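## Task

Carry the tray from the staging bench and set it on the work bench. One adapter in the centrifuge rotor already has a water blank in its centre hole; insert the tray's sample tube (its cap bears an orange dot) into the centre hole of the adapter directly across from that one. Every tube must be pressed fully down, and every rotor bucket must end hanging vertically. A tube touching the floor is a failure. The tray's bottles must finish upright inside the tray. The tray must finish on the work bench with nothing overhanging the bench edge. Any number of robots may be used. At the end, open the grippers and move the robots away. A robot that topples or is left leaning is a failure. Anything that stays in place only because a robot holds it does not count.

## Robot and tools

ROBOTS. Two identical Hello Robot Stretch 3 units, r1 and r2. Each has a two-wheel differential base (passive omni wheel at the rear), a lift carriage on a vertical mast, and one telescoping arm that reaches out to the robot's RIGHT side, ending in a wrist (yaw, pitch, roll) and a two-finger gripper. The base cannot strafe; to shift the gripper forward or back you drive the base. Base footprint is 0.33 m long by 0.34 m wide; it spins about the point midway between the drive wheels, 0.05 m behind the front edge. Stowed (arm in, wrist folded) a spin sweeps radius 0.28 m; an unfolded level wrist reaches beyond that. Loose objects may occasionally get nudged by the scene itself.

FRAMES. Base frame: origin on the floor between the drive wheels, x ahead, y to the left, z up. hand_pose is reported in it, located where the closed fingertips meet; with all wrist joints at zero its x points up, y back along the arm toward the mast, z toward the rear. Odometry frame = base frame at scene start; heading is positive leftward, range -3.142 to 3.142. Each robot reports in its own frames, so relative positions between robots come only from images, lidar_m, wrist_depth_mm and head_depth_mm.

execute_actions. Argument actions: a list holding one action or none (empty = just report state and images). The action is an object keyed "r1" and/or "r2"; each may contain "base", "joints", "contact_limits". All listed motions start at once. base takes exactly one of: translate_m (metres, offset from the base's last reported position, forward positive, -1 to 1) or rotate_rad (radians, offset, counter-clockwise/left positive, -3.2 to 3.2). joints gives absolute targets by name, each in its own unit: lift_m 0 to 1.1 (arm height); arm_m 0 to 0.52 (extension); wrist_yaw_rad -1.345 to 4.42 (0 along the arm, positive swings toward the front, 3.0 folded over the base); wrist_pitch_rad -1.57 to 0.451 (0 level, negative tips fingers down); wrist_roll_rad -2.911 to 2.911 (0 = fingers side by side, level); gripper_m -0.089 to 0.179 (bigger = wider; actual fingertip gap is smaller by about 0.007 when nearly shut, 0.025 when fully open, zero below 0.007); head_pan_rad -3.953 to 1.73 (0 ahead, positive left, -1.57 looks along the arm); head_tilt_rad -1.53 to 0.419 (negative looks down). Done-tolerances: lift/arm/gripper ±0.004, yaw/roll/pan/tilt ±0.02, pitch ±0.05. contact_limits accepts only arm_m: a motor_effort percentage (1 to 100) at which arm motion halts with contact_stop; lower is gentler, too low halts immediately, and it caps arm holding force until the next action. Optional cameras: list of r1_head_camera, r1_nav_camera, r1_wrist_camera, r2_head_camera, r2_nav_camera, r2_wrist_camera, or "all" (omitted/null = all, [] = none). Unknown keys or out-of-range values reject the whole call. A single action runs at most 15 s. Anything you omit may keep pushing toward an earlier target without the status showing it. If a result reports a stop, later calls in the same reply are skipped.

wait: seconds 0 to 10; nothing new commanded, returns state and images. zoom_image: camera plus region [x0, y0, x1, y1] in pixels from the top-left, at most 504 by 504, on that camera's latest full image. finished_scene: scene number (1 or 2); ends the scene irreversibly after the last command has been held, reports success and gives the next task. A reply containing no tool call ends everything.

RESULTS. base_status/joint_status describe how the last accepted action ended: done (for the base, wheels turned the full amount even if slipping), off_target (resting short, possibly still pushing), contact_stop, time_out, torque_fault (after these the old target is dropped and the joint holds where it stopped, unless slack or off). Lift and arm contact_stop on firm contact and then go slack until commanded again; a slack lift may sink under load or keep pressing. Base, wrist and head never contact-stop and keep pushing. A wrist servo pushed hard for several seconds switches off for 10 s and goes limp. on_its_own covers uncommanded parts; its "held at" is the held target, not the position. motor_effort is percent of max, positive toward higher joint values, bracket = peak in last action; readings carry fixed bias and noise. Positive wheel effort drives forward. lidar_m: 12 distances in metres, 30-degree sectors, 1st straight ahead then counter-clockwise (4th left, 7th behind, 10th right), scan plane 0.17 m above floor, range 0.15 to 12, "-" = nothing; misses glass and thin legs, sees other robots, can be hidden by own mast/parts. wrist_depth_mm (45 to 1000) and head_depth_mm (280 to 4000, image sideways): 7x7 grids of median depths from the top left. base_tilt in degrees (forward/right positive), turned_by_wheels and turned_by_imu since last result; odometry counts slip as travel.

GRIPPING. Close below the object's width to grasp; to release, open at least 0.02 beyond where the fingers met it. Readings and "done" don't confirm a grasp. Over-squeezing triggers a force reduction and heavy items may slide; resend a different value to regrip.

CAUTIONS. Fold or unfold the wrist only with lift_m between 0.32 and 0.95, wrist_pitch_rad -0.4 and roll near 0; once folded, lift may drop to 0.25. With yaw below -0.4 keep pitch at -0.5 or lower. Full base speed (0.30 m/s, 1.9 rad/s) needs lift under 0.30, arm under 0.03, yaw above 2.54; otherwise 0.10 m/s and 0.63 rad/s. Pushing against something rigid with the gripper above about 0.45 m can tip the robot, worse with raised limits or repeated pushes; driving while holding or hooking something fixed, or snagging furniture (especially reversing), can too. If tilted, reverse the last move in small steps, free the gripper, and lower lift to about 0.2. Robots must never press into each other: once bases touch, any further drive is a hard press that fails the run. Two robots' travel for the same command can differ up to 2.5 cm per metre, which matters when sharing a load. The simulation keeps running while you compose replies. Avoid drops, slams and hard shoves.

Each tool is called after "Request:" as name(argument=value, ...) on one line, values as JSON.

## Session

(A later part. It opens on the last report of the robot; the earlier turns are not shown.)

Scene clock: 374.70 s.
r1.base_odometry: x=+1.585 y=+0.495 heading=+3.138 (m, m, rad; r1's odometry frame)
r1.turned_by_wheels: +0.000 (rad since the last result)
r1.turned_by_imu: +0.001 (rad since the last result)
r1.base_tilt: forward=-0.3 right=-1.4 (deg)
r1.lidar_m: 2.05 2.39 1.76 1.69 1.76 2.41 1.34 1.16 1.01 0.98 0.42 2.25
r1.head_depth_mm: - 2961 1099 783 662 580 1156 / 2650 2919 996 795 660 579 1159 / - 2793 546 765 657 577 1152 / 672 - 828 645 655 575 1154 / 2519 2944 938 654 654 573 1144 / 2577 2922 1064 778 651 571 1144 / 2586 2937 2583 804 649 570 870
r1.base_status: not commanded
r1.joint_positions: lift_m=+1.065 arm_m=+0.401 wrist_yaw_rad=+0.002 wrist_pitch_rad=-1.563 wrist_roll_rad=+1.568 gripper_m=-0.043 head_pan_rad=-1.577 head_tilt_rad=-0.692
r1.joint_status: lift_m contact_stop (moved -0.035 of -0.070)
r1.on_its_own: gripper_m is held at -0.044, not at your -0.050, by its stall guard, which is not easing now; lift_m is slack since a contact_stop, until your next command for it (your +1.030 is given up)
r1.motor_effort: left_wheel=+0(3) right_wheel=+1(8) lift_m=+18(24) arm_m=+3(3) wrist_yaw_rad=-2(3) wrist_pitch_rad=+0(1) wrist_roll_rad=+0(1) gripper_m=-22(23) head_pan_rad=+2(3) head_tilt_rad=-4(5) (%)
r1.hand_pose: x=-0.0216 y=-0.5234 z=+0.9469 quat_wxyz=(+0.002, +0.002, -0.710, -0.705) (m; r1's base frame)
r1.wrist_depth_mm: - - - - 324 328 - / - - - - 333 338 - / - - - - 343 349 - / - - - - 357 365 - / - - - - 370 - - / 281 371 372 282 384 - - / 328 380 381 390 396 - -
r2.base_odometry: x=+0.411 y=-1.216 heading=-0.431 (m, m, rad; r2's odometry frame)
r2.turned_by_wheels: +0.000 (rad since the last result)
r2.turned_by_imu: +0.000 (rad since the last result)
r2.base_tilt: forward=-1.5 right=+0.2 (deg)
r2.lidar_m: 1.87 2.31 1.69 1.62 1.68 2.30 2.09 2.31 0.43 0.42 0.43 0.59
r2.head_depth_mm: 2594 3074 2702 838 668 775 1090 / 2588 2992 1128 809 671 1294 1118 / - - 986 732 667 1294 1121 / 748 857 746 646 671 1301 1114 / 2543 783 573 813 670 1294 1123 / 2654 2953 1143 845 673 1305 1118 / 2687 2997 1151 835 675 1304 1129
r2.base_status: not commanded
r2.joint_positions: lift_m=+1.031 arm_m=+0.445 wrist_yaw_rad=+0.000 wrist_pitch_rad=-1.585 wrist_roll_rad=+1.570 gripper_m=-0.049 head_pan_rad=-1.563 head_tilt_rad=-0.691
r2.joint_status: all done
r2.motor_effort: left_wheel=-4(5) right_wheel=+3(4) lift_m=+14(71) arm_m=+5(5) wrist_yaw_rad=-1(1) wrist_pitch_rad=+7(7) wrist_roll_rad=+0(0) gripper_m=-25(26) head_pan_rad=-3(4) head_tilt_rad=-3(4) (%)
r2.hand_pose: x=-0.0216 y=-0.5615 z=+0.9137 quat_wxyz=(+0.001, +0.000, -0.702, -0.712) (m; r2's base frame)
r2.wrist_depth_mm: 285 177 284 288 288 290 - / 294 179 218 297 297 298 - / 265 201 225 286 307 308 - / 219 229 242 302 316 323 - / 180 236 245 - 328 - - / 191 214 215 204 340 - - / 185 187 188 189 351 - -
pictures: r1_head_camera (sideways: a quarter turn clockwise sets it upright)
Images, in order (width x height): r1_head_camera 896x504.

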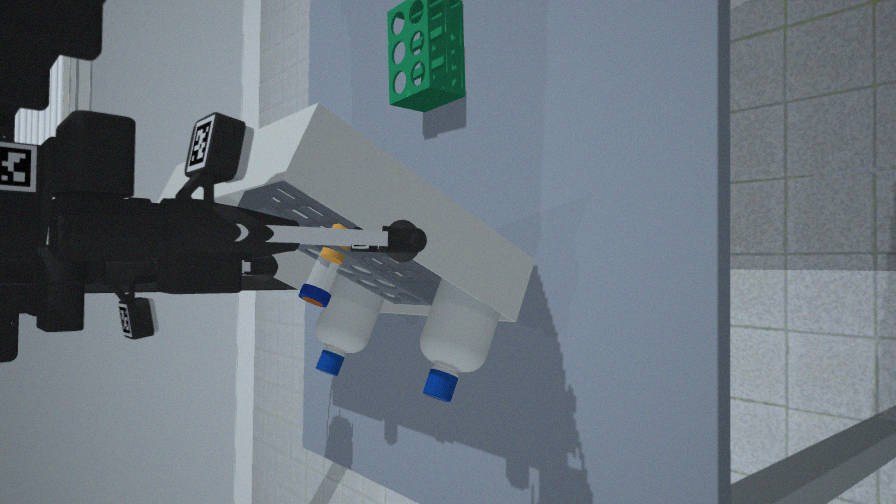

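Request:
execute_actions(actions=[{"r1":{"base":{"translate_m":-0.04},"joints":{"lift_m":1.04}},"r2":{"base":{"translate_m":0.04},"joints":{"lift_m":1.04}}}], cameras=["r1_head_camera","r2_head_camera"])

Scene clock: 380.47 s.
r1.base_odometry: x=+1.625 y=+0.495 heading=+3.138 (m, m, rad; r1's odometry frame)
r1.turned_by_wheels: +0.000 (rad since the last result)
r1.turned_by_imu: +0.001 (rad since the last result)
r1.base_tilt: forward=-0.2 right=-1.5 (deg)
r1.lidar_m: 2.10 2.40 1.76 1.69 1.76 2.41 1.30 1.13 1.01 0.97 0.44 0.46
r1.head_depth_mm: - 2959 1095 788 661 579 1164 / 2631 2974 961 782 661 579 1163 / - 2815 555 764 658 576 1156 / 672 - 772 646 655 575 1150 / 2511 2942 840 654 652 573 1144 / 2568 2912 1062 780 649 572 1143 / 2605 2934 2459 802 647 570 1009
r1.base_status: done
r1.joint_positions: lift_m=+1.061 arm_m=+0.401 wrist_yaw_rad=+0.002 wrist_pitch_rad=-1.563 wrist_roll_rad=+1.567 gripper_m=-0.043 head_pan_rad=-1.577 head_tilt_rad=-0.692
r1.joint_status: lift_m contact_stop (moved -0.003 of -0.025)
r1.on_its_own: gripper_m is held at -0.044, not at your -0.050, by its stall guard, which is not easing now; lift_m is slack since a contact_stop, until your next command for it (your +1.040 is given up)
r1.motor_effort: left_wheel=+1(7) right_wheel=+1(4) lift_m=+18(20) arm_m=+3(3) wrist_yaw_rad=-2(3) wrist_pitch_rad=+0(1) wrist_roll_rad=+1(1) gripper_m=-23(23) head_pan_rad=+2(3) head_tilt_rad=-4(4) (%)
r1.hand_pose: x=-0.0216 y=-0.5234 z=+0.9436 quat_wxyz=(+0.002, +0.002, -0.710, -0.705) (m; r1's base frame)
r1.wrist_depth_mm: - - - - 320 326 - / - - - - 330 334 - / - - - - - 345 - / 177 246 268 245 352 360 - / 175 321 327 104 365 - - / 270 363 325 323 381 - - / 370 375 375 258 393 - -
r2.base_odometry: x=+0.447 y=-1.233 heading=-0.432 (m, m, rad; r2's odometry frame)
r2.turned_by_wheels: +0.000 (rad since the last result)
r2.turned_by_imu: +0.000 (rad since the last result)
r2.base_tilt: forward=-1.5 right=+0.2 (deg)
r2.lidar_m: 1.87 2.31 1.68 1.62 1.68 2.30 2.13 2.35 0.43 0.42 0.43 0.59
r2.head_depth_mm: - 3074 2654 838 669 1295 1024 / - 2991 1130 809 670 1304 1118 / - 3012 927 720 671 1296 1119 / 741 880 764 654 670 1301 1119 / 2581 851 567 819 670 1306 1115 / 2664 2953 1092 837 673 1295 1122 / 2675 2959 1145 835 677 1314 1124
r2.base_status: done
r2.joint_positions: lift_m=+1.039 arm_m=+0.445 wrist_yaw_rad=+0.000 wrist_pitch_rad=-1.585 wrist_roll_rad=+1.570 gripper_m=-0.049 head_pan_rad=-1.563 head_tilt_rad=-0.691
r2.joint_status: all done
r2.motor_effort: left_wheel=-4(5) right_wheel=+3(7) lift_m=+72(72) arm_m=+5(5) wrist_yaw_rad=+0(0) wrist_pitch_rad=+7(7) wrist_roll_rad=+0(0) gripper_m=-23(25) head_pan_rad=-3(3) head_tilt_rad=-3(3) (%)
r2.hand_pose: x=-0.0216 y=-0.5616 z=+0.9219 quat_wxyz=(+0.001, +0.000, -0.702, -0.712) (m; r2's base frame)
r2.wrist_depth_mm: 290 168 289 294 294 300 - / 296 177 221 301 306 306 - / 247 204 228 291 315 316 - / 211 232 247 301 323 330 - / 184 238 245 - 335 - - / 197 213 214 209 347 - - / 185 188 190 190 361 - -
pictures: r1_head_camera (sideways: a quarter turn clockwise sets it upright), r2_head_camera (sideways: a quarter turn clockwise sets it upright)
Images, in order (width x height): r1_head_camera 896x504, r2_head_camera 896x504.

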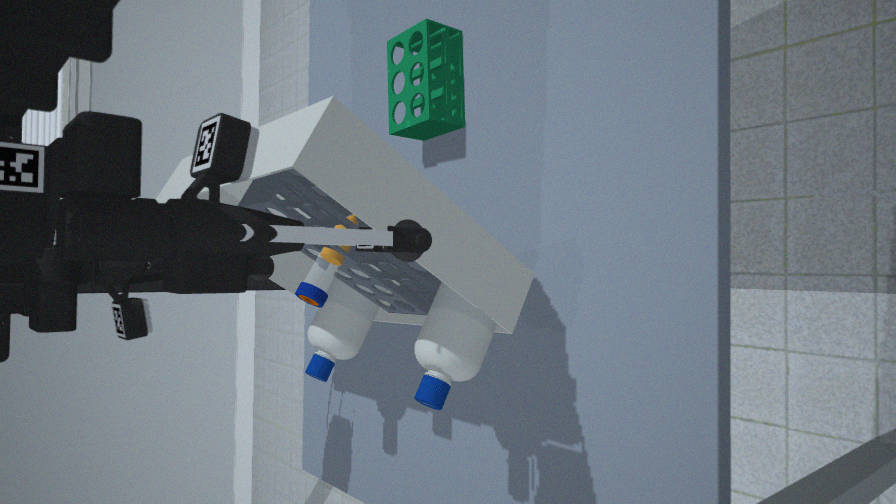

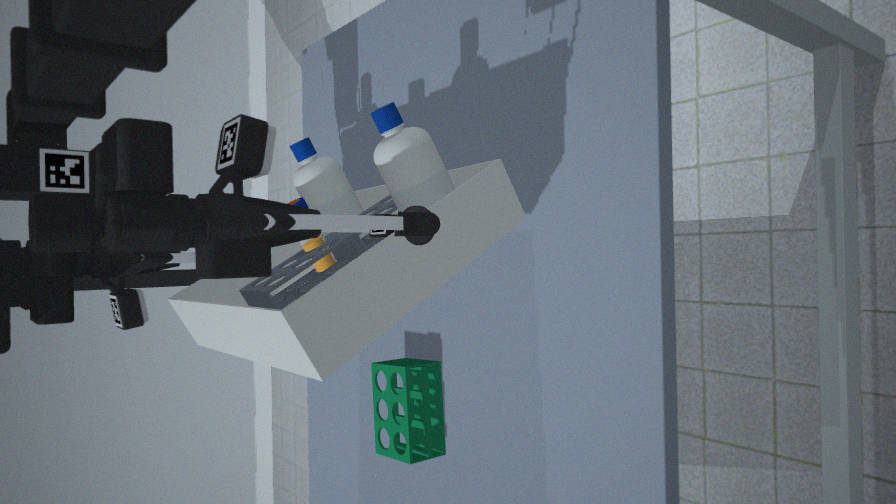

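Request:
execute_actions(actions=[{"r1":{"base":{"translate_m":-0.05},"joints":{"lift_m":1.02}},"r2":{"base":{"translate_m":0.05},"joints":{"lift_m":1.02}}}], cameras=["r1_head_camera","r2_head_camera"])

Scene clock: 387.23 s.
r1.base_odometry: x=+1.675 y=+0.494 heading=+3.138 (m, m, rad; r1's odometry frame)
r1.turned_by_wheels: +0.000 (rad since the last result)
r1.turned_by_imu: +0.001 (rad since the last result)
r1.base_tilt: forward=-0.2 right=-1.5 (deg)
r1.lidar_m: 2.14 2.40 1.76 1.69 1.76 2.41 1.25 1.08 1.01 0.98 0.50 0.48
r1.head_depth_mm: - 2959 1097 826 662 580 1164 / 2645 2953 957 781 658 578 1152 / - 2861 664 741 657 577 1155 / 682 - 760 643 654 574 1151 / 2516 2972 840 646 650 572 1147 / 2603 2930 1016 755 651 571 1146 / 2604 2912 1056 803 649 569 1143
r1.base_status: done
r1.joint_positions: lift_m=+1.057 arm_m=+0.401 wrist_yaw_rad=+0.003 wrist_pitch_rad=-1.563 wrist_roll_rad=+1.567 gripper_m=-0.043 head_pan_rad=-1.577 head_tilt_rad=-0.692
r1.joint_status: lift_m contact_stop (moved -0.005 of -0.041)
r1.on_its_own: gripper_m is held at -0.044, not at your -0.050, by its stall guard, which is not easing now; lift_m is slack since a contact_stop, until your next command for it (your +1.020 is given up)
r1.motor_effort: left_wheel=+0(12) right_wheel=+2(5) lift_m=+18(18) arm_m=+3(3) wrist_yaw_rad=-3(3) wrist_pitch_rad=+1(1) wrist_roll_rad=+1(1) gripper_m=-23(23) head_pan_rad=+2(3) head_tilt_rad=-3(5) (%)
r1.hand_pose: x=-0.0216 y=-0.5234 z=+0.9388 quat_wxyz=(+0.003, +0.002, -0.710, -0.704) (m; r1's base frame)
r1.wrist_depth_mm: - 127 128 127 316 319 - / 143 144 146 136 325 329 - / 169 179 181 166 337 338 - / 179 221 239 227 348 355 - / 176 284 318 140 359 - - / 264 312 316 269 374 - - / 363 370 237 242 387 - -
r2.base_odometry: x=+0.493 y=-1.254 heading=-0.432 (m, m, rad; r2's odometry frame)
r2.turned_by_wheels: +0.000 (rad since the last result)
r2.turned_by_imu: -0.001 (rad since the last result)
r2.base_tilt: forward=-1.5 right=+0.3 (deg)
r2.lidar_m: 1.87 2.31 1.69 1.62 1.68 2.30 2.19 2.39 0.43 0.42 0.43 0.59
r2.head_depth_mm: 2564 3134 1132 836 667 1297 1047 / 2560 3016 1123 814 667 1288 1118 / - 3035 906 719 668 1287 1115 / 753 1385 765 664 673 1290 1124 / 2564 895 590 790 672 1300 1120 / 2639 2975 1091 838 673 1298 1120 / 2662 3007 1149 848 675 1306 1117
r2.base_status: done
r2.joint_positions: lift_m=+1.025 arm_m=+0.445 wrist_yaw_rad=+0.000 wrist_pitch_rad=-1.585 wrist_roll_rad=+1.570 gripper_m=-0.049 head_pan_rad=-1.563 head_tilt_rad=-0.692
r2.joint_status: lift_m contact_stop (moved -0.014 of -0.019)
r2.on_its_own: lift_m is slack since a contact_stop, until your next command for it (your +1.020 is given up)
r2.motor_effort: left_wheel=-6(7) right_wheel=+5(7) lift_m=+41(73) arm_m=+5(5) wrist_yaw_rad=+0(0) wrist_pitch_rad=+7(7) wrist_roll_rad=+1(1) gripper_m=-23(24) head_pan_rad=-3(3) head_tilt_rad=-3(2) (%)
r2.hand_pose: x=-0.0216 y=-0.5616 z=+0.9079 quat_wxyz=(+0.001, +0.000, -0.702, -0.712) (m; r2's base frame)
r2.wrist_depth_mm: 154 149 278 282 283 285 - / 241 164 242 263 293 293 - / 219 194 228 288 302 301 - / 204 234 251 272 310 316 - / 191 227 233 - 320 - - / 196 206 209 206 333 - - / 185 187 190 191 347 - -
pictures: r1_head_camera (sideways: a quarter turn clockwise sets it upright), r2_head_camera (sideways: a quarter turn clockwise sets it upright)
Images, in order (width x height): r1_head_camera 896x504, r2_head_camera 896x504.

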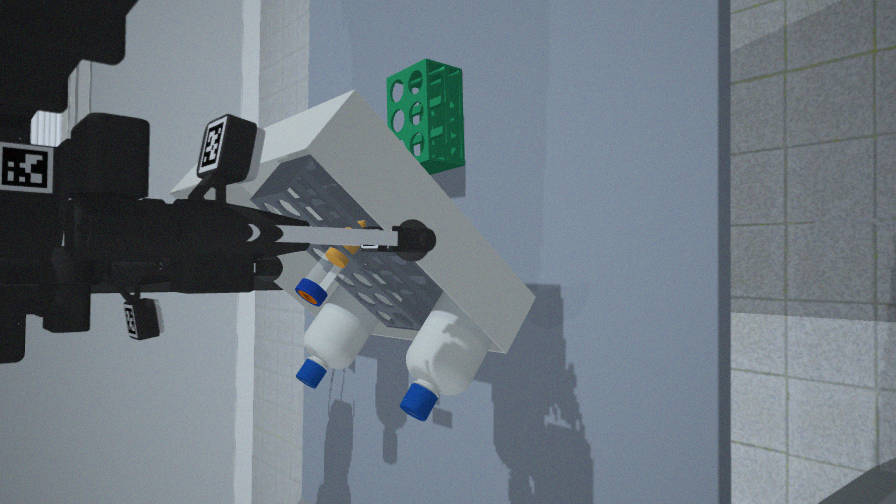

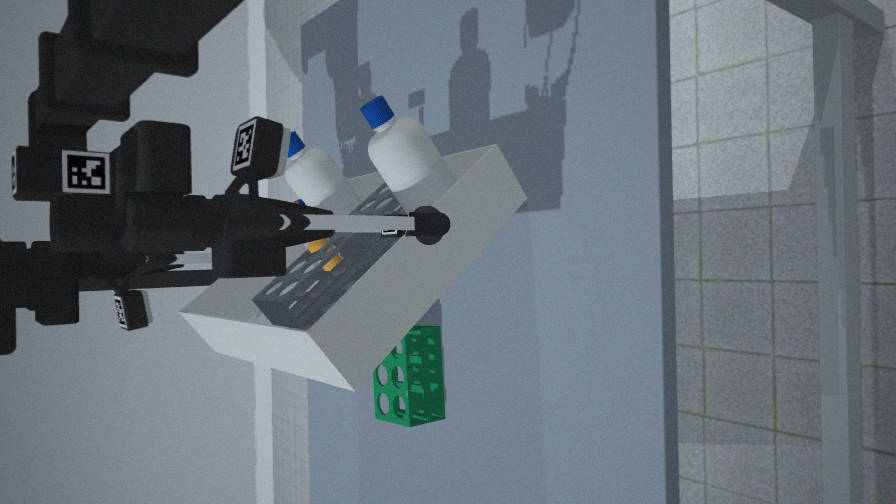

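Request:
execute_actions(actions=[{"r1":{"joints":{"lift_m":1.095}},"r2":{"joints":{"lift_m":1.075}}}], cameras=[])

Request:
execute_actions(actions=[{"r1":{"base":{"translate_m":0.19}},"r2":{"base":{"translate_m":-0.19}}}], cameras=["r1_head_camera","r2_head_camera"])

Scene clock: 395.70 s.
r1.base_odometry: x=+1.675 y=+0.494 heading=+3.138 (m, m, rad; r1's odometry frame)
r1.turned_by_wheels: +0.000 (rad since the last result)
r1.turned_by_imu: +0.001 (rad since the last result)
r1.base_tilt: forward=-0.2 right=-1.4 (deg)
r1.lidar_m: 2.14 2.40 1.76 1.69 1.76 2.40 1.26 1.08 1.01 0.97 0.50 0.48
r1.head_depth_mm: 2628 2980 1098 824 662 580 1158 / 2638 2879 958 784 660 578 1155 / - 642 532 764 657 575 1153 / 693 - 761 632 657 574 1154 / 2533 2942 822 635 653 573 1148 / 2578 2888 1061 779 650 571 1149 / 2611 2971 1062 803 648 568 1138
r1.base_status: not commanded
r1.joint_positions: lift_m=+1.095 arm_m=+0.401 wrist_yaw_rad=+0.003 wrist_pitch_rad=-1.563 wrist_roll_rad=+1.567 gripper_m=-0.043 head_pan_rad=-1.577 head_tilt_rad=-0.692
r1.joint_status: all done
r1.on_its_own: gripper_m is held at -0.044, not at your -0.050, by its stall guard, which is not easing now
r1.motor_effort: left_wheel=+0(1) right_wheel=+2(2) lift_m=+26(27) arm_m=+3(3) wrist_yaw_rad=-3(3) wrist_pitch_rad=+1(0) wrist_roll_rad=+1(1) gripper_m=-23(24) head_pan_rad=+2(2) head_tilt_rad=-3(4) (%)
r1.hand_pose: x=-0.0216 y=-0.5234 z=+0.9768 quat_wxyz=(+0.003, +0.002, -0.710, -0.704) (m; r1's base frame)
r1.wrist_depth_mm: - - - - 354 360 - / - - - - 364 370 - / - - - - - 380 - / - - - - - - - / 180 322 325 - 405 - - / 282 399 400 406 414 - - / 405 416 417 421 433 - -
r2.base_odometry: x=+0.493 y=-1.254 heading=-0.432 (m, m, rad; r2's odometry frame)
r2.turned_by_wheels: +0.000 (rad since the last result)
r2.turned_by_imu: +0.000 (rad since the last result)
r2.base_tilt: forward=-1.5 right=+0.3 (deg)
r2.lidar_m: 1.87 2.32 1.69 1.62 1.68 2.30 2.19 2.39 0.43 0.42 0.43 0.59
r2.head_depth_mm: 2745 2974 1136 837 668 1289 1048 / 2638 3001 1131 841 665 1297 1118 / - 3091 904 710 670 1296 1116 / 748 851 589 648 673 1301 1111 / 2596 691 554 845 671 1303 1115 / 2667 2979 1138 841 673 1308 1121 / 2663 2942 1149 853 676 1297 1127
r2.base_status: not commanded
r2.joint_positions: lift_m=+1.074 arm_m=+0.445 wrist_yaw_rad=+0.000 wrist_pitch_rad=-1.585 wrist_roll_rad=+1.570 gripper_m=-0.049 head_pan_rad=-1.563 head_tilt_rad=-0.692
r2.joint_status: all done
r2.motor_effort: left_wheel=-4(6) right_wheel=+3(5) lift_m=+71(74) arm_m=+5(5) wrist_yaw_rad=+0(0) wrist_pitch_rad=+7(7) wrist_roll_rad=+0(0) gripper_m=-24(24) head_pan_rad=-3(3) head_tilt_rad=-2(2) (%)
r2.hand_pose: x=-0.0216 y=-0.5616 z=+0.9569 quat_wxyz=(+0.001, +0.000, -0.702, -0.712) (m; r2's base frame)
r2.wrist_depth_mm: 324 184 325 327 325 334 - / 335 183 217 337 340 340 - / 274 208 225 287 352 355 - / 226 233 243 308 362 - - / 187 243 250 - 376 - - / 190 214 221 214 387 - - / 186 192 192 191 400 - -
pictures: none
No camera images: the call's "cameras" was empty. Leave "cameras" out to get every camera's image.

Scene clock: 399.20 s.
r1.base_odometry: x=+1.485 y=+0.495 heading=+3.138 (m, m, rad; r1's odometry frame)
r1.turned_by_wheels: +0.000 (rad since the last result)
r1.turned_by_imu: +0.001 (rad since the last result)
r1.base_tilt: forward=-0.2 right=-1.5 (deg)
r1.lidar_m: 1.96 2.40 1.76 1.69 1.76 2.41 1.27 1.26 1.01 0.98 0.37 2.16
r1.head_depth_mm: 2623 2951 1097 799 662 581 1163 / 2631 2884 960 823 660 578 1154 / - 640 532 764 657 576 1150 / 696 - 776 634 656 574 1152 / 2575 2961 822 636 653 573 1146 / 2616 2933 2498 778 649 571 901 / 2592 2938 2578 1962 666 570 1142
r1.base_status: done
r1.joint_positions: lift_m=+1.095 arm_m=+0.401 wrist_yaw_rad=+0.003 wrist_pitch_rad=-1.563 wrist_roll_rad=+1.567 gripper_m=-0.043 head_pan_rad=-1.577 head_tilt_rad=-0.692
r1.joint_status: not commanded
r1.on_its_own: gripper_m is held at -0.044, not at your -0.050, by its stall guard, which is not easing now
r1.motor_effort: left_wheel=+0(6) right_wheel=+1(6) lift_m=+25(26) arm_m=+3(3) wrist_yaw_rad=-3(3) wrist_pitch_rad=+0(0) wrist_roll_rad=+1(1) gripper_m=-23(23) head_pan_rad=+3(3) head_tilt_rad=-4(4) (%)
r1.hand_pose: x=-0.0216 y=-0.5234 z=+0.9768 quat_wxyz=(+0.003, +0.002, -0.710, -0.704) (m; r1's base frame)
r1.wrist_depth_mm: - - - - 352 361 - / - - - - 365 371 - / - - - - - 380 - / - - - - - - - / - 320 272 - 404 - - / 284 398 397 406 417 - - / 403 413 415 422 434 - -
r2.base_odometry: x=+0.320 y=-1.175 heading=-0.432 (m, m, rad; r2's odometry frame)
r2.turned_by_wheels: +0.000 (rad since the last result)
r2.turned_by_imu: -0.001 (rad since the last result)
r2.base_tilt: forward=-1.5 right=+0.2 (deg)
r2.lidar_m: 1.87 2.31 1.68 1.62 1.68 2.29 2.00 2.23 0.43 0.42 0.43 0.59
r2.head_depth_mm: 2805 2990 2750 2020 668 1272 1166 / 2656 2967 2768 836 670 759 1095 / - 3063 910 712 668 1295 1121 / 745 853 590 644 671 1298 1112 / 2636 690 556 849 671 1301 1114 / 2657 2979 1137 848 676 1298 1122 / 2670 2969 1146 845 674 1292 1123
r2.base_status: done
r2.joint_positions: lift_m=+1.074 arm_m=+0.445 wrist_yaw_rad=+0.000 wrist_pitch_rad=-1.585 wrist_roll_rad=+1.570 gripper_m=-0.049 head_pan_rad=-1.563 head_tilt_rad=-0.692
r2.joint_status: not commanded
r2.motor_effort: left_wheel=-4(10) right_wheel=+3(4) lift_m=+71(71) arm_m=+5(5) wrist_yaw_rad=-2(2) wrist_pitch_rad=+7(7) wrist_roll_rad=+0(0) gripper_m=-24(23) head_pan_rad=-4(3) head_tilt_rad=-3(3) (%)
r2.hand_pose: x=-0.0216 y=-0.5616 z=+0.9569 quat_wxyz=(+0.001, +0.000, -0.702, -0.712) (m; r2's base frame)
r2.wrist_depth_mm: 322 187 323 326 328 331 - / 333 183 221 337 339 338 - / 274 207 226 290 350 351 - / 224 232 243 308 364 - - / 184 245 251 - 373 - - / 191 221 221 214 387 - - / 187 192 191 194 402 - -
pictures: r1_head_camera (sideways: a quarter turn clockwise sets it upright), r2_head_camera (sideways: a quarter turn clockwise sets it upright)
Images, in order (width x height): r1_head_camera 896x504, r2_head_camera 896x504.

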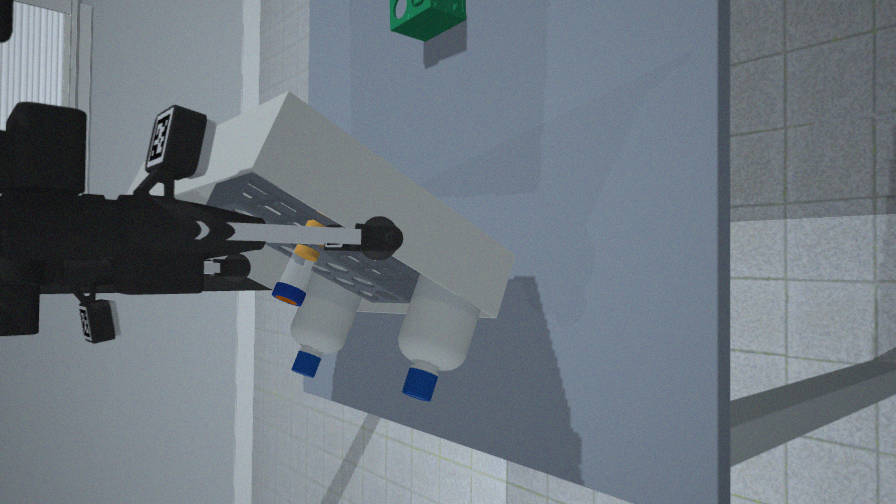

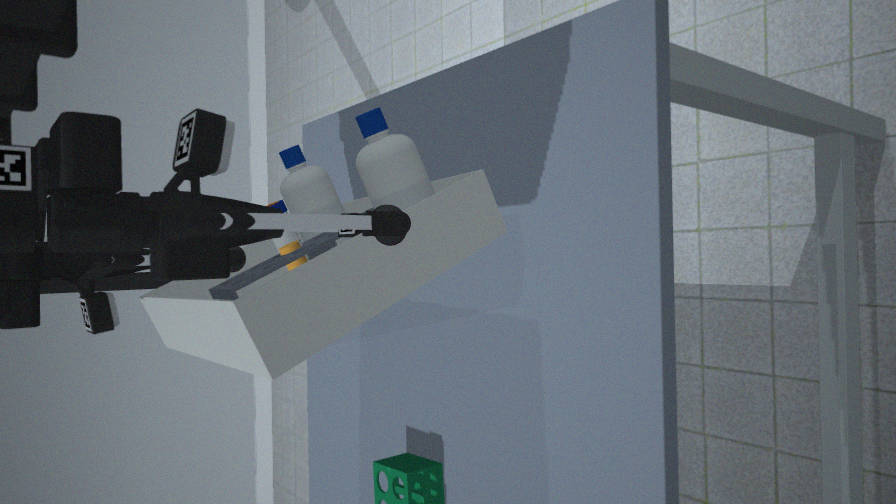

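Request:
execute_actions(actions=[{"r1":{"base":{"translate_m":-0.05},"joints":{"lift_m":1.06}},"r2":{"base":{"translate_m":0.05},"joints":{"lift_m":1.04}}}], cameras=[])

Request:
execute_actions(actions=[{"r1":{"base":{"translate_m":-0.04},"joints":{"lift_m":1.03}},"r2":{"base":{"translate_m":0.04},"joints":{"lift_m":1.015}}}], cameras=["r1_head_camera","r2_head_camera"])

Scene clock: 406.33 s.
r1.base_odometry: x=+1.535 y=+0.495 heading=+3.138 (m, m, rad; r1's odometry frame)
r1.turned_by_wheels: +0.000 (rad since the last result)
r1.turned_by_imu: +0.001 (rad since the last result)
r1.base_tilt: forward=-0.2 right=-1.4 (deg)
r1.lidar_m: 2.01 2.39 1.76 1.69 1.76 2.42 1.39 1.21 1.01 0.98 0.39 2.20
r1.head_depth_mm: - 2965 1097 782 661 581 1159 / 2627 2937 955 824 659 580 1157 / - 2831 555 741 659 576 1152 / 672 - 770 647 654 574 1150 / 2504 2958 843 657 652 572 1153 / 2583 2916 1060 781 650 571 1120 / 2595 2952 2596 834 646 569 1080
r1.base_status: done
r1.joint_positions: lift_m=+1.061 arm_m=+0.401 wrist_yaw_rad=+0.003 wrist_pitch_rad=-1.563 wrist_roll_rad=+1.567 gripper_m=-0.043 head_pan_rad=-1.577 head_tilt_rad=-0.692
r1.joint_status: lift_m contact_stop (moved -0.033 of -0.035)
r1.on_its_own: gripper_m is held at -0.044, not at your -0.050, by its stall guard, which is not easing now; lift_m is slack since a contact_stop, until your next command for it
r1.motor_effort: left_wheel=+1(5) right_wheel=+0(6) lift_m=+19(25) arm_m=+3(3) wrist_yaw_rad=-3(2) wrist_pitch_rad=+0(1) wrist_roll_rad=+1(1) gripper_m=-23(23) head_pan_rad=+2(2) head_tilt_rad=-4(4) (%)
r1.hand_pose: x=-0.0216 y=-0.5234 z=+0.9434 quat_wxyz=(+0.003, +0.002, -0.710, -0.704) (m; r1's base frame)
r1.wrist_depth_mm: - - - - 322 324 - / - - - - 331 334 - / 176 186 190 177 338 344 - / 177 237 264 229 351 360 - / 176 320 325 140 363 - - / 270 361 323 295 377 - - / 370 379 244 256 393 - -
r2.base_odometry: x=+0.366 y=-1.195 heading=-0.432 (m, m, rad; r2's odometry frame)
r2.turned_by_wheels: +0.000 (rad since the last result)
r2.turned_by_imu: +0.000 (rad since the last result)
r2.base_tilt: forward=-1.5 right=+0.3 (deg)
r2.lidar_m: 1.86 2.31 1.69 1.63 1.68 2.30 2.05 2.26 0.43 0.42 0.43 0.59
r2.head_depth_mm: - 3062 2743 900 669 731 1140 / - 3022 1130 811 669 1304 1041 / - 2986 927 725 671 1311 1114 / 730 883 767 656 671 1290 1118 / 2570 866 575 820 673 1301 1114 / 2678 2982 1088 847 674 1304 1126 / 2654 2960 1146 841 677 1303 1121
r2.base_status: done
r2.joint_positions: lift_m=+1.040 arm_m=+0.445 wrist_yaw_rad=+0.000 wrist_pitch_rad=-1.585 wrist_roll_rad=+1.570 gripper_m=-0.049 head_pan_rad=-1.563 head_tilt_rad=-0.692
r2.joint_status: all done
r2.motor_effort: left_wheel=-4(4) right_wheel=+3(7) lift_m=+27(59) arm_m=+5(5) wrist_yaw_rad=-1(0) wrist_pitch_rad=+7(7) wrist_roll_rad=+0(0) gripper_m=-24(24) head_pan_rad=-3(3) head_tilt_rad=-3(3) (%)
r2.hand_pose: x=-0.0216 y=-0.5616 z=+0.9233 quat_wxyz=(+0.001, +0.000, -0.702, -0.712) (m; r2's base frame)
r2.wrist_depth_mm: 291 167 291 294 296 300 - / 297 176 259 301 307 307 - / 248 202 228 294 317 316 - / 212 233 247 297 328 - - / 185 240 247 - 338 - - / 193 216 216 211 350 - - / 187 192 193 195 366 - -
pictures: none
No camera images: the call's "cameras" was empty. Leave "cameras" out to get every camera's image.

not run: a stop came earlier in this reply.

Request:
execute_actions(actions=[{"r1":{"base":{"translate_m":-0.05},"joints":{"lift_m":1.045}},"r2":{"base":{"translate_m":0.05},"joints":{"lift_m":1.02}}}], cameras=["r1_head_camera"])

Request:
execute_actions(actions=[{"r1":{"base":{"translate_m":-0.04},"joints":{"lift_m":1.02}},"r2":{"base":{"translate_m":0.04},"joints":{"lift_m":0.995}}}], cameras=["r1_head_camera","r2_head_camera"])

Scene clock: 414.43 s.
r1.base_odometry: x=+1.585 y=+0.495 heading=+3.138 (m, m, rad; r1's odometry frame)
r1.turned_by_wheels: +0.000 (rad since the last result)
r1.turned_by_imu: +0.001 (rad since the last result)
r1.base_tilt: forward=-0.1 right=-1.3 (deg)
r1.lidar_m: 2.06 2.40 1.76 1.69 1.76 2.41 1.34 1.17 1.01 0.97 0.42 2.25
r1.head_depth_mm: - 2967 1098 784 661 580 1160 / 2644 2963 805 794 661 579 1155 / - 2847 681 740 656 576 1160 / 675 - 759 642 654 576 1149 / 2509 2925 919 651 652 574 1145 / 2620 2950 1019 756 650 571 1145 / 2594 2929 2573 802 650 569 872
r1.base_status: done
r1.joint_positions: lift_m=+1.056 arm_m=+0.401 wrist_yaw_rad=+0.003 wrist_pitch_rad=-1.563 wrist_roll_rad=+1.566 gripper_m=-0.043 head_pan_rad=-1.577 head_tilt_rad=-0.692
r1.joint_status: lift_m contact_stop (moved -0.005 of -0.016)
r1.on_its_own: gripper_m is held at -0.044, not at your -0.050, by its stall guard, which is not easing now; lift_m is slack since a contact_stop, until your next command for it (your +1.045 is given up)
r1.motor_effort: left_wheel=-1(8) right_wheel=+2(6) lift_m=+19(18) arm_m=+3(3) wrist_yaw_rad=-3(4) wrist_pitch_rad=+0(1) wrist_roll_rad=+1(1) gripper_m=-23(23) head_pan_rad=+3(1) head_tilt_rad=-4(4) (%)
r1.hand_pose: x=-0.0216 y=-0.5234 z=+0.9386 quat_wxyz=(+0.003, +0.002, -0.710, -0.704) (m; r1's base frame)
r1.wrist_depth_mm: 126 126 128 121 314 318 - / 149 150 152 142 325 328 - / 174 184 186 173 334 340 - / 179 222 242 232 346 353 - / 174 276 314 161 361 - - / 265 306 314 273 374 - - / 363 371 235 241 386 - -
r2.base_odometry: x=+0.411 y=-1.216 heading=-0.432 (m, m, rad; r2's odometry frame)
r2.turned_by_wheels: +0.000 (rad since the last result)
r2.turned_by_imu: +0.000 (rad since the last result)
r2.base_tilt: forward=-1.5 right=+0.2 (deg)
r2.lidar_m: 1.87 2.32 1.68 1.63 1.69 2.29 2.09 2.31 0.43 0.42 0.43 0.59
r2.head_depth_mm: 2618 3126 2748 840 668 774 1088 / 2569 2990 1126 809 666 1289 1096 / - 3072 910 716 669 1283 1120 / 754 900 783 666 674 1295 1113 / 2612 898 600 789 673 1302 1121 / 2641 2971 1099 850 674 1306 1128 / 2663 2966 1148 837 675 1305 1124
r2.base_status: done
r2.joint_positions: lift_m=+1.026 arm_m=+0.445 wrist_yaw_rad=+0.001 wrist_pitch_rad=-1.585 wrist_roll_rad=+1.570 gripper_m=-0.049 head_pan_rad=-1.563 head_tilt_rad=-0.692
r2.joint_status: lift_m contact_stop (moved -0.014 of -0.020)
r2.on_its_own: lift_m is slack since a contact_stop, until your next command for it (your +1.020 is given up)
r2.motor_effort: left_wheel=-5(8) right_wheel=+5(7) lift_m=+41(43) arm_m=+5(5) wrist_yaw_rad=-1(1) wrist_pitch_rad=+7(7) wrist_roll_rad=+0(1) gripper_m=-24(24) head_pan_rad=-4(3) head_tilt_rad=-3(4) (%)
r2.hand_pose: x=-0.0216 y=-0.5616 z=+0.9093 quat_wxyz=(+0.001, +0.000, -0.702, -0.712) (m; r2's base frame)
r2.wrist_depth_mm: 151 149 281 285 284 285 - / 241 166 242 265 294 294 - / 221 194 230 292 301 304 - / 194 235 252 272 313 317 - / 187 228 235 - 323 - - / 198 210 210 210 334 - - / 187 191 193 194 345 - -
pictures: r1_head_camera (sideways: a quarter turn clockwise sets it upright)
Images, in order (width x height): r1_head_camera 896x504.

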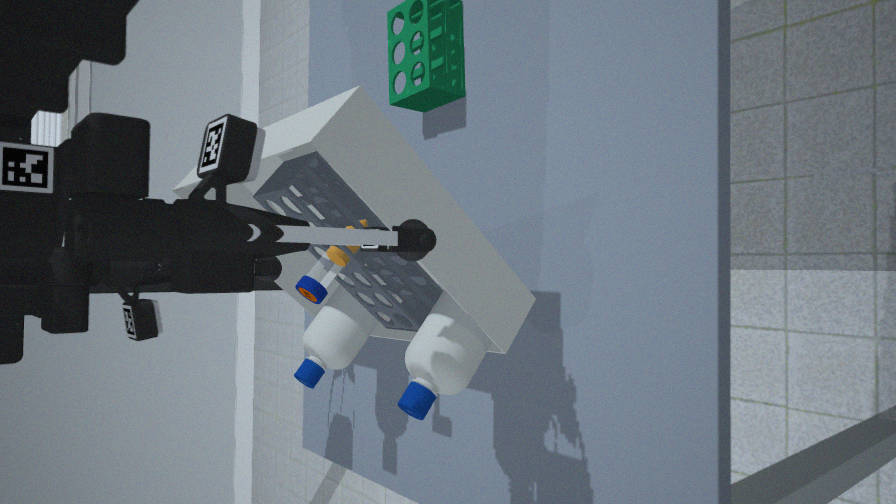

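not run: a stop came earlier in this reply.

Request:
execute_actions(actions=[{"r1":{"joints":{"gripper_m":-0.015}},"r2":{"joints":{"gripper_m":-0.015}}}], cameras=[])

Request:
execute_actions(actions=[{"r1":{"base":{"translate_m":-0.02},"joints":{"lift_m":1.03}},"r2":{"base":{"translate_m":0.02},"joints":{"lift_m":1.0}}}], cameras=["r1_head_camera","r2_head_camera"])

Scene clock: 425.33 s.
r1.base_odometry: x=+1.585 y=+0.495 heading=+3.138 (m, m, rad; r1's odometry frame)
r1.turned_by_wheels: +0.000 (rad since the last result)
r1.turned_by_imu: +0.001 (rad since the last result)
r1.base_tilt: forward=-0.3 right=-1.4 (deg)
r1.lidar_m: 2.06 2.40 1.76 1.69 1.76 2.41 1.34 1.16 1.01 0.98 0.42 2.25
r1.head_depth_mm: - 2965 1098 787 662 580 1161 / 2643 2943 666 786 659 578 1158 / - 2864 698 741 657 576 1156 / 676 - 761 642 654 574 1152 / 2521 2944 921 648 653 573 1143 / 2604 2976 1020 755 650 570 1149 / 2594 2898 2585 805 647 571 869
r1.base_status: not commanded
r1.joint_positions: lift_m=+1.056 arm_m=+0.401 wrist_yaw_rad=+0.002 wrist_pitch_rad=-1.563 wrist_roll_rad=+1.568 gripper_m=-0.015 head_pan_rad=-1.577 head_tilt_rad=-0.692
r1.joint_status: all done
r1.on_its_own: lift_m is slack since a contact_stop, until your next command for it (your +1.045 is given up)
r1.motor_effort: left_wheel=-2(2) right_wheel=+3(4) lift_m=+19(18) arm_m=+3(3) wrist_yaw_rad=-2(2) wrist_pitch_rad=+1(1) wrist_roll_rad=+0(1) gripper_m=-15(75) head_pan_rad=+2(3) head_tilt_rad=-3(4) (%)
r1.hand_pose: x=-0.0216 y=-0.5234 z=+0.9386 quat_wxyz=(+0.002, +0.001, -0.710, -0.704) (m; r1's base frame)
r1.wrist_depth_mm: 128 129 131 125 315 319 - / 151 153 155 147 324 329 - / 174 187 190 178 335 340 - / 180 224 246 236 348 354 - / 177 279 318 - 357 - - / 264 313 317 363 374 - - / 364 369 237 240 386 - -
r2.base_odometry: x=+0.411 y=-1.216 heading=-0.432 (m, m, rad; r2's odometry frame)
r2.turned_by_wheels: +0.000 (rad since the last result)
r2.turned_by_imu: +0.000 (rad since the last result)
r2.base_tilt: forward=-1.5 right=+0.3 (deg)
r2.lidar_m: 1.86 2.32 1.69 1.62 1.68 2.29 2.09 2.31 0.43 0.42 0.43 0.58
r2.head_depth_mm: 2588 3082 2781 836 668 774 1090 / 2594 3044 1125 814 668 1292 1092 / - 3117 913 719 671 1288 1117 / 751 1147 786 662 671 1301 1120 / 2572 896 601 790 673 1309 1117 / 2619 3047 1092 845 672 1304 1110 / 2651 2937 1150 836 675 1301 1116
r2.base_status: not commanded
r2.joint_positions: lift_m=+1.026 arm_m=+0.445 wrist_yaw_rad=+0.001 wrist_pitch_rad=-1.585 wrist_roll_rad=+1.570 gripper_m=-0.015 head_pan_rad=-1.563 head_tilt_rad=-0.692
r2.joint_status: all done
r2.on_its_own: lift_m is slack since a contact_stop, until your next command for it (your +1.020 is given up)
r2.motor_effort: left_wheel=-3(5) right_wheel=+2(5) lift_m=+41(41) arm_m=+5(5) wrist_yaw_rad=+0(0) wrist_pitch_rad=+7(7) wrist_roll_rad=+0(0) gripper_m=-12(76) head_pan_rad=-3(3) head_tilt_rad=-2(3) (%)
r2.hand_pose: x=-0.0216 y=-0.5616 z=+0.9093 quat_wxyz=(+0.001, +0.000, -0.702, -0.712) (m; r2's base frame)
r2.wrist_depth_mm: 153 150 280 282 284 286 - / 241 165 242 266 294 295 - / 222 195 230 293 303 305 - / 194 237 251 271 313 317 - / 190 230 236 - 322 - - / 198 210 212 214 334 - - / 188 193 194 198 349 - -
pictures: none
No camera images: the call's "cameras" was empty. Leave "cameras" out to get every camera's image.

Scene clock: 427.53 s.
r1.base_odometry: x=+1.605 y=+0.495 heading=+3.138 (m, m, rad; r1's odometry frame)
r1.turned_by_wheels: +0.000 (rad since the last result)
r1.turned_by_imu: +0.001 (rad since the last result)
r1.base_tilt: forward=-0.2 right=-1.4 (deg)
r1.lidar_m: 2.08 2.40 1.76 1.70 1.76 2.42 1.32 1.15 1.01 0.98 0.43 2.27
r1.head_depth_mm: - 3077 1098 785 661 579 1156 / - 2971 1083 777 659 578 1158 / - 3028 954 795 657 575 1153 / 687 - 951 782 655 574 1151 / 686 2932 822 631 652 572 1146 / 2621 2930 1061 804 649 570 1150 / 2582 2959 2574 805 647 568 937
r1.base_status: done
r1.joint_positions: lift_m=+1.030 arm_m=+0.401 wrist_yaw_rad=+0.001 wrist_pitch_rad=-1.559 wrist_roll_rad=+1.570 gripper_m=-0.015 head_pan_rad=-1.577 head_tilt_rad=-0.692
r1.joint_status: all done
r1.motor_effort: left_wheel=+1(10) right_wheel=+0(6) lift_m=+14(15) arm_m=+3(3) wrist_yaw_rad=-1(2) wrist_pitch_rad=-1(3) wrist_roll_rad=+0(0) gripper_m=-6(15) head_pan_rad=+2(2) head_tilt_rad=-4(3) (%)
r1.hand_pose: x=-0.0216 y=-0.5244 z=+0.9125 quat_wxyz=(+0.001, +0.000, -0.711, -0.703) (m; r1's base frame)
r1.wrist_depth_mm: 252 259 282 284 290 291 - / 231 233 291 292 297 300 - / 237 238 300 304 308 312 - / 241 249 310 314 318 322 - / 286 281 318 - 330 334 - / 263 265 325 214 342 348 - / 277 275 198 191 355 364 -
r2.base_odometry: x=+0.429 y=-1.225 heading=-0.432 (m, m, rad; r2's odometry frame)
r2.turned_by_wheels: +0.000 (rad since the last result)
r2.turned_by_imu: +0.000 (rad since the last result)
r2.base_tilt: forward=-1.5 right=+0.4 (deg)
r2.lidar_m: 1.87 2.31 1.69 1.63 1.68 2.30 2.12 2.33 0.43 0.42 0.43 0.59
r2.head_depth_mm: 2662 - 2564 835 666 830 1017 / 2630 3040 1123 813 667 1295 1117 / 2565 3095 892 733 667 1297 1111 / 735 1396 989 808 669 1298 1117 / 2589 2989 1023 834 674 1302 1122 / 2644 2979 1139 833 674 1302 1114 / 2634 2957 1148 835 674 1306 1120
r2.base_status: done
r2.joint_positions: lift_m=+1.001 arm_m=+0.445 wrist_yaw_rad=+0.001 wrist_pitch_rad=-1.570 wrist_roll_rad=+1.570 gripper_m=-0.015 head_pan_rad=-1.563 head_tilt_rad=-0.692
r2.joint_status: all done
r2.motor_effort: left_wheel=-2(3) right_wheel=+1(5) lift_m=+19(38) arm_m=+2(5) wrist_yaw_rad=+0(1) wrist_pitch_rad=+0(7) wrist_roll_rad=+0(0) gripper_m=-6(13) head_pan_rad=-3(3) head_tilt_rad=-3(3) (%)
r2.hand_pose: x=-0.0216 y=-0.5655 z=+0.8831 quat_wxyz=(+0.001, +0.000, -0.707, -0.707) (m; r2's base frame)
r2.wrist_depth_mm: 122 134 247 257 257 259 - / 114 129 237 263 266 266 - / 130 136 270 272 273 273 - / 222 252 282 282 285 283 - / 230 279 289 - 294 293 - / 236 293 300 304 303 306 - / 275 282 312 314 316 320 -
pictures: r1_head_camera (sideways: a quarter turn clockwise sets it upright), r2_head_camera (sideways: a quarter turn clockwise sets it upright)
Images, in order (width x height): r1_head_camera 896x504, r2_head_camera 896x504.

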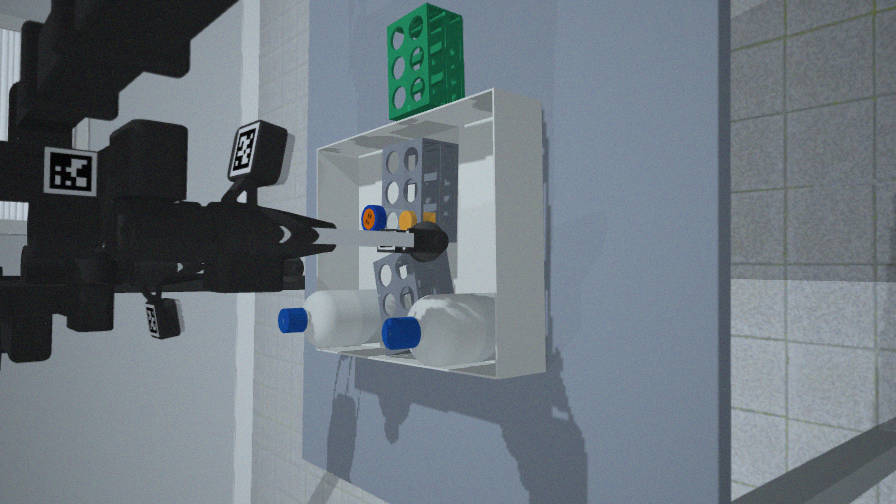

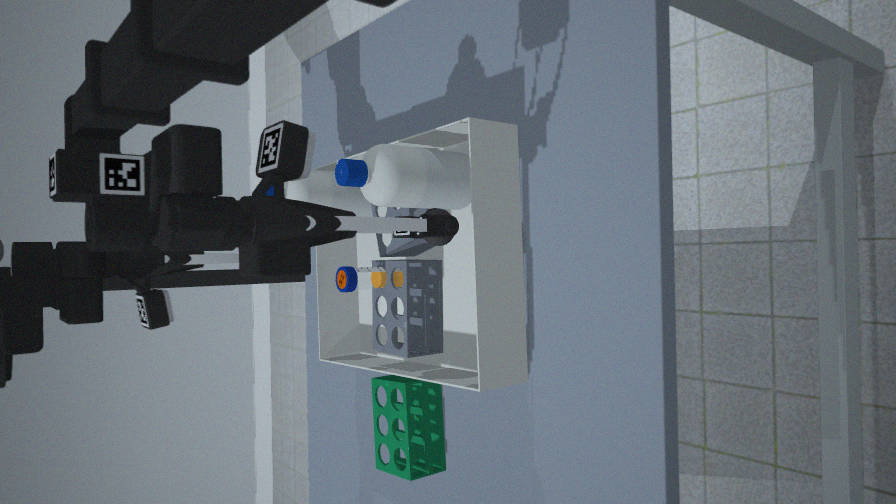

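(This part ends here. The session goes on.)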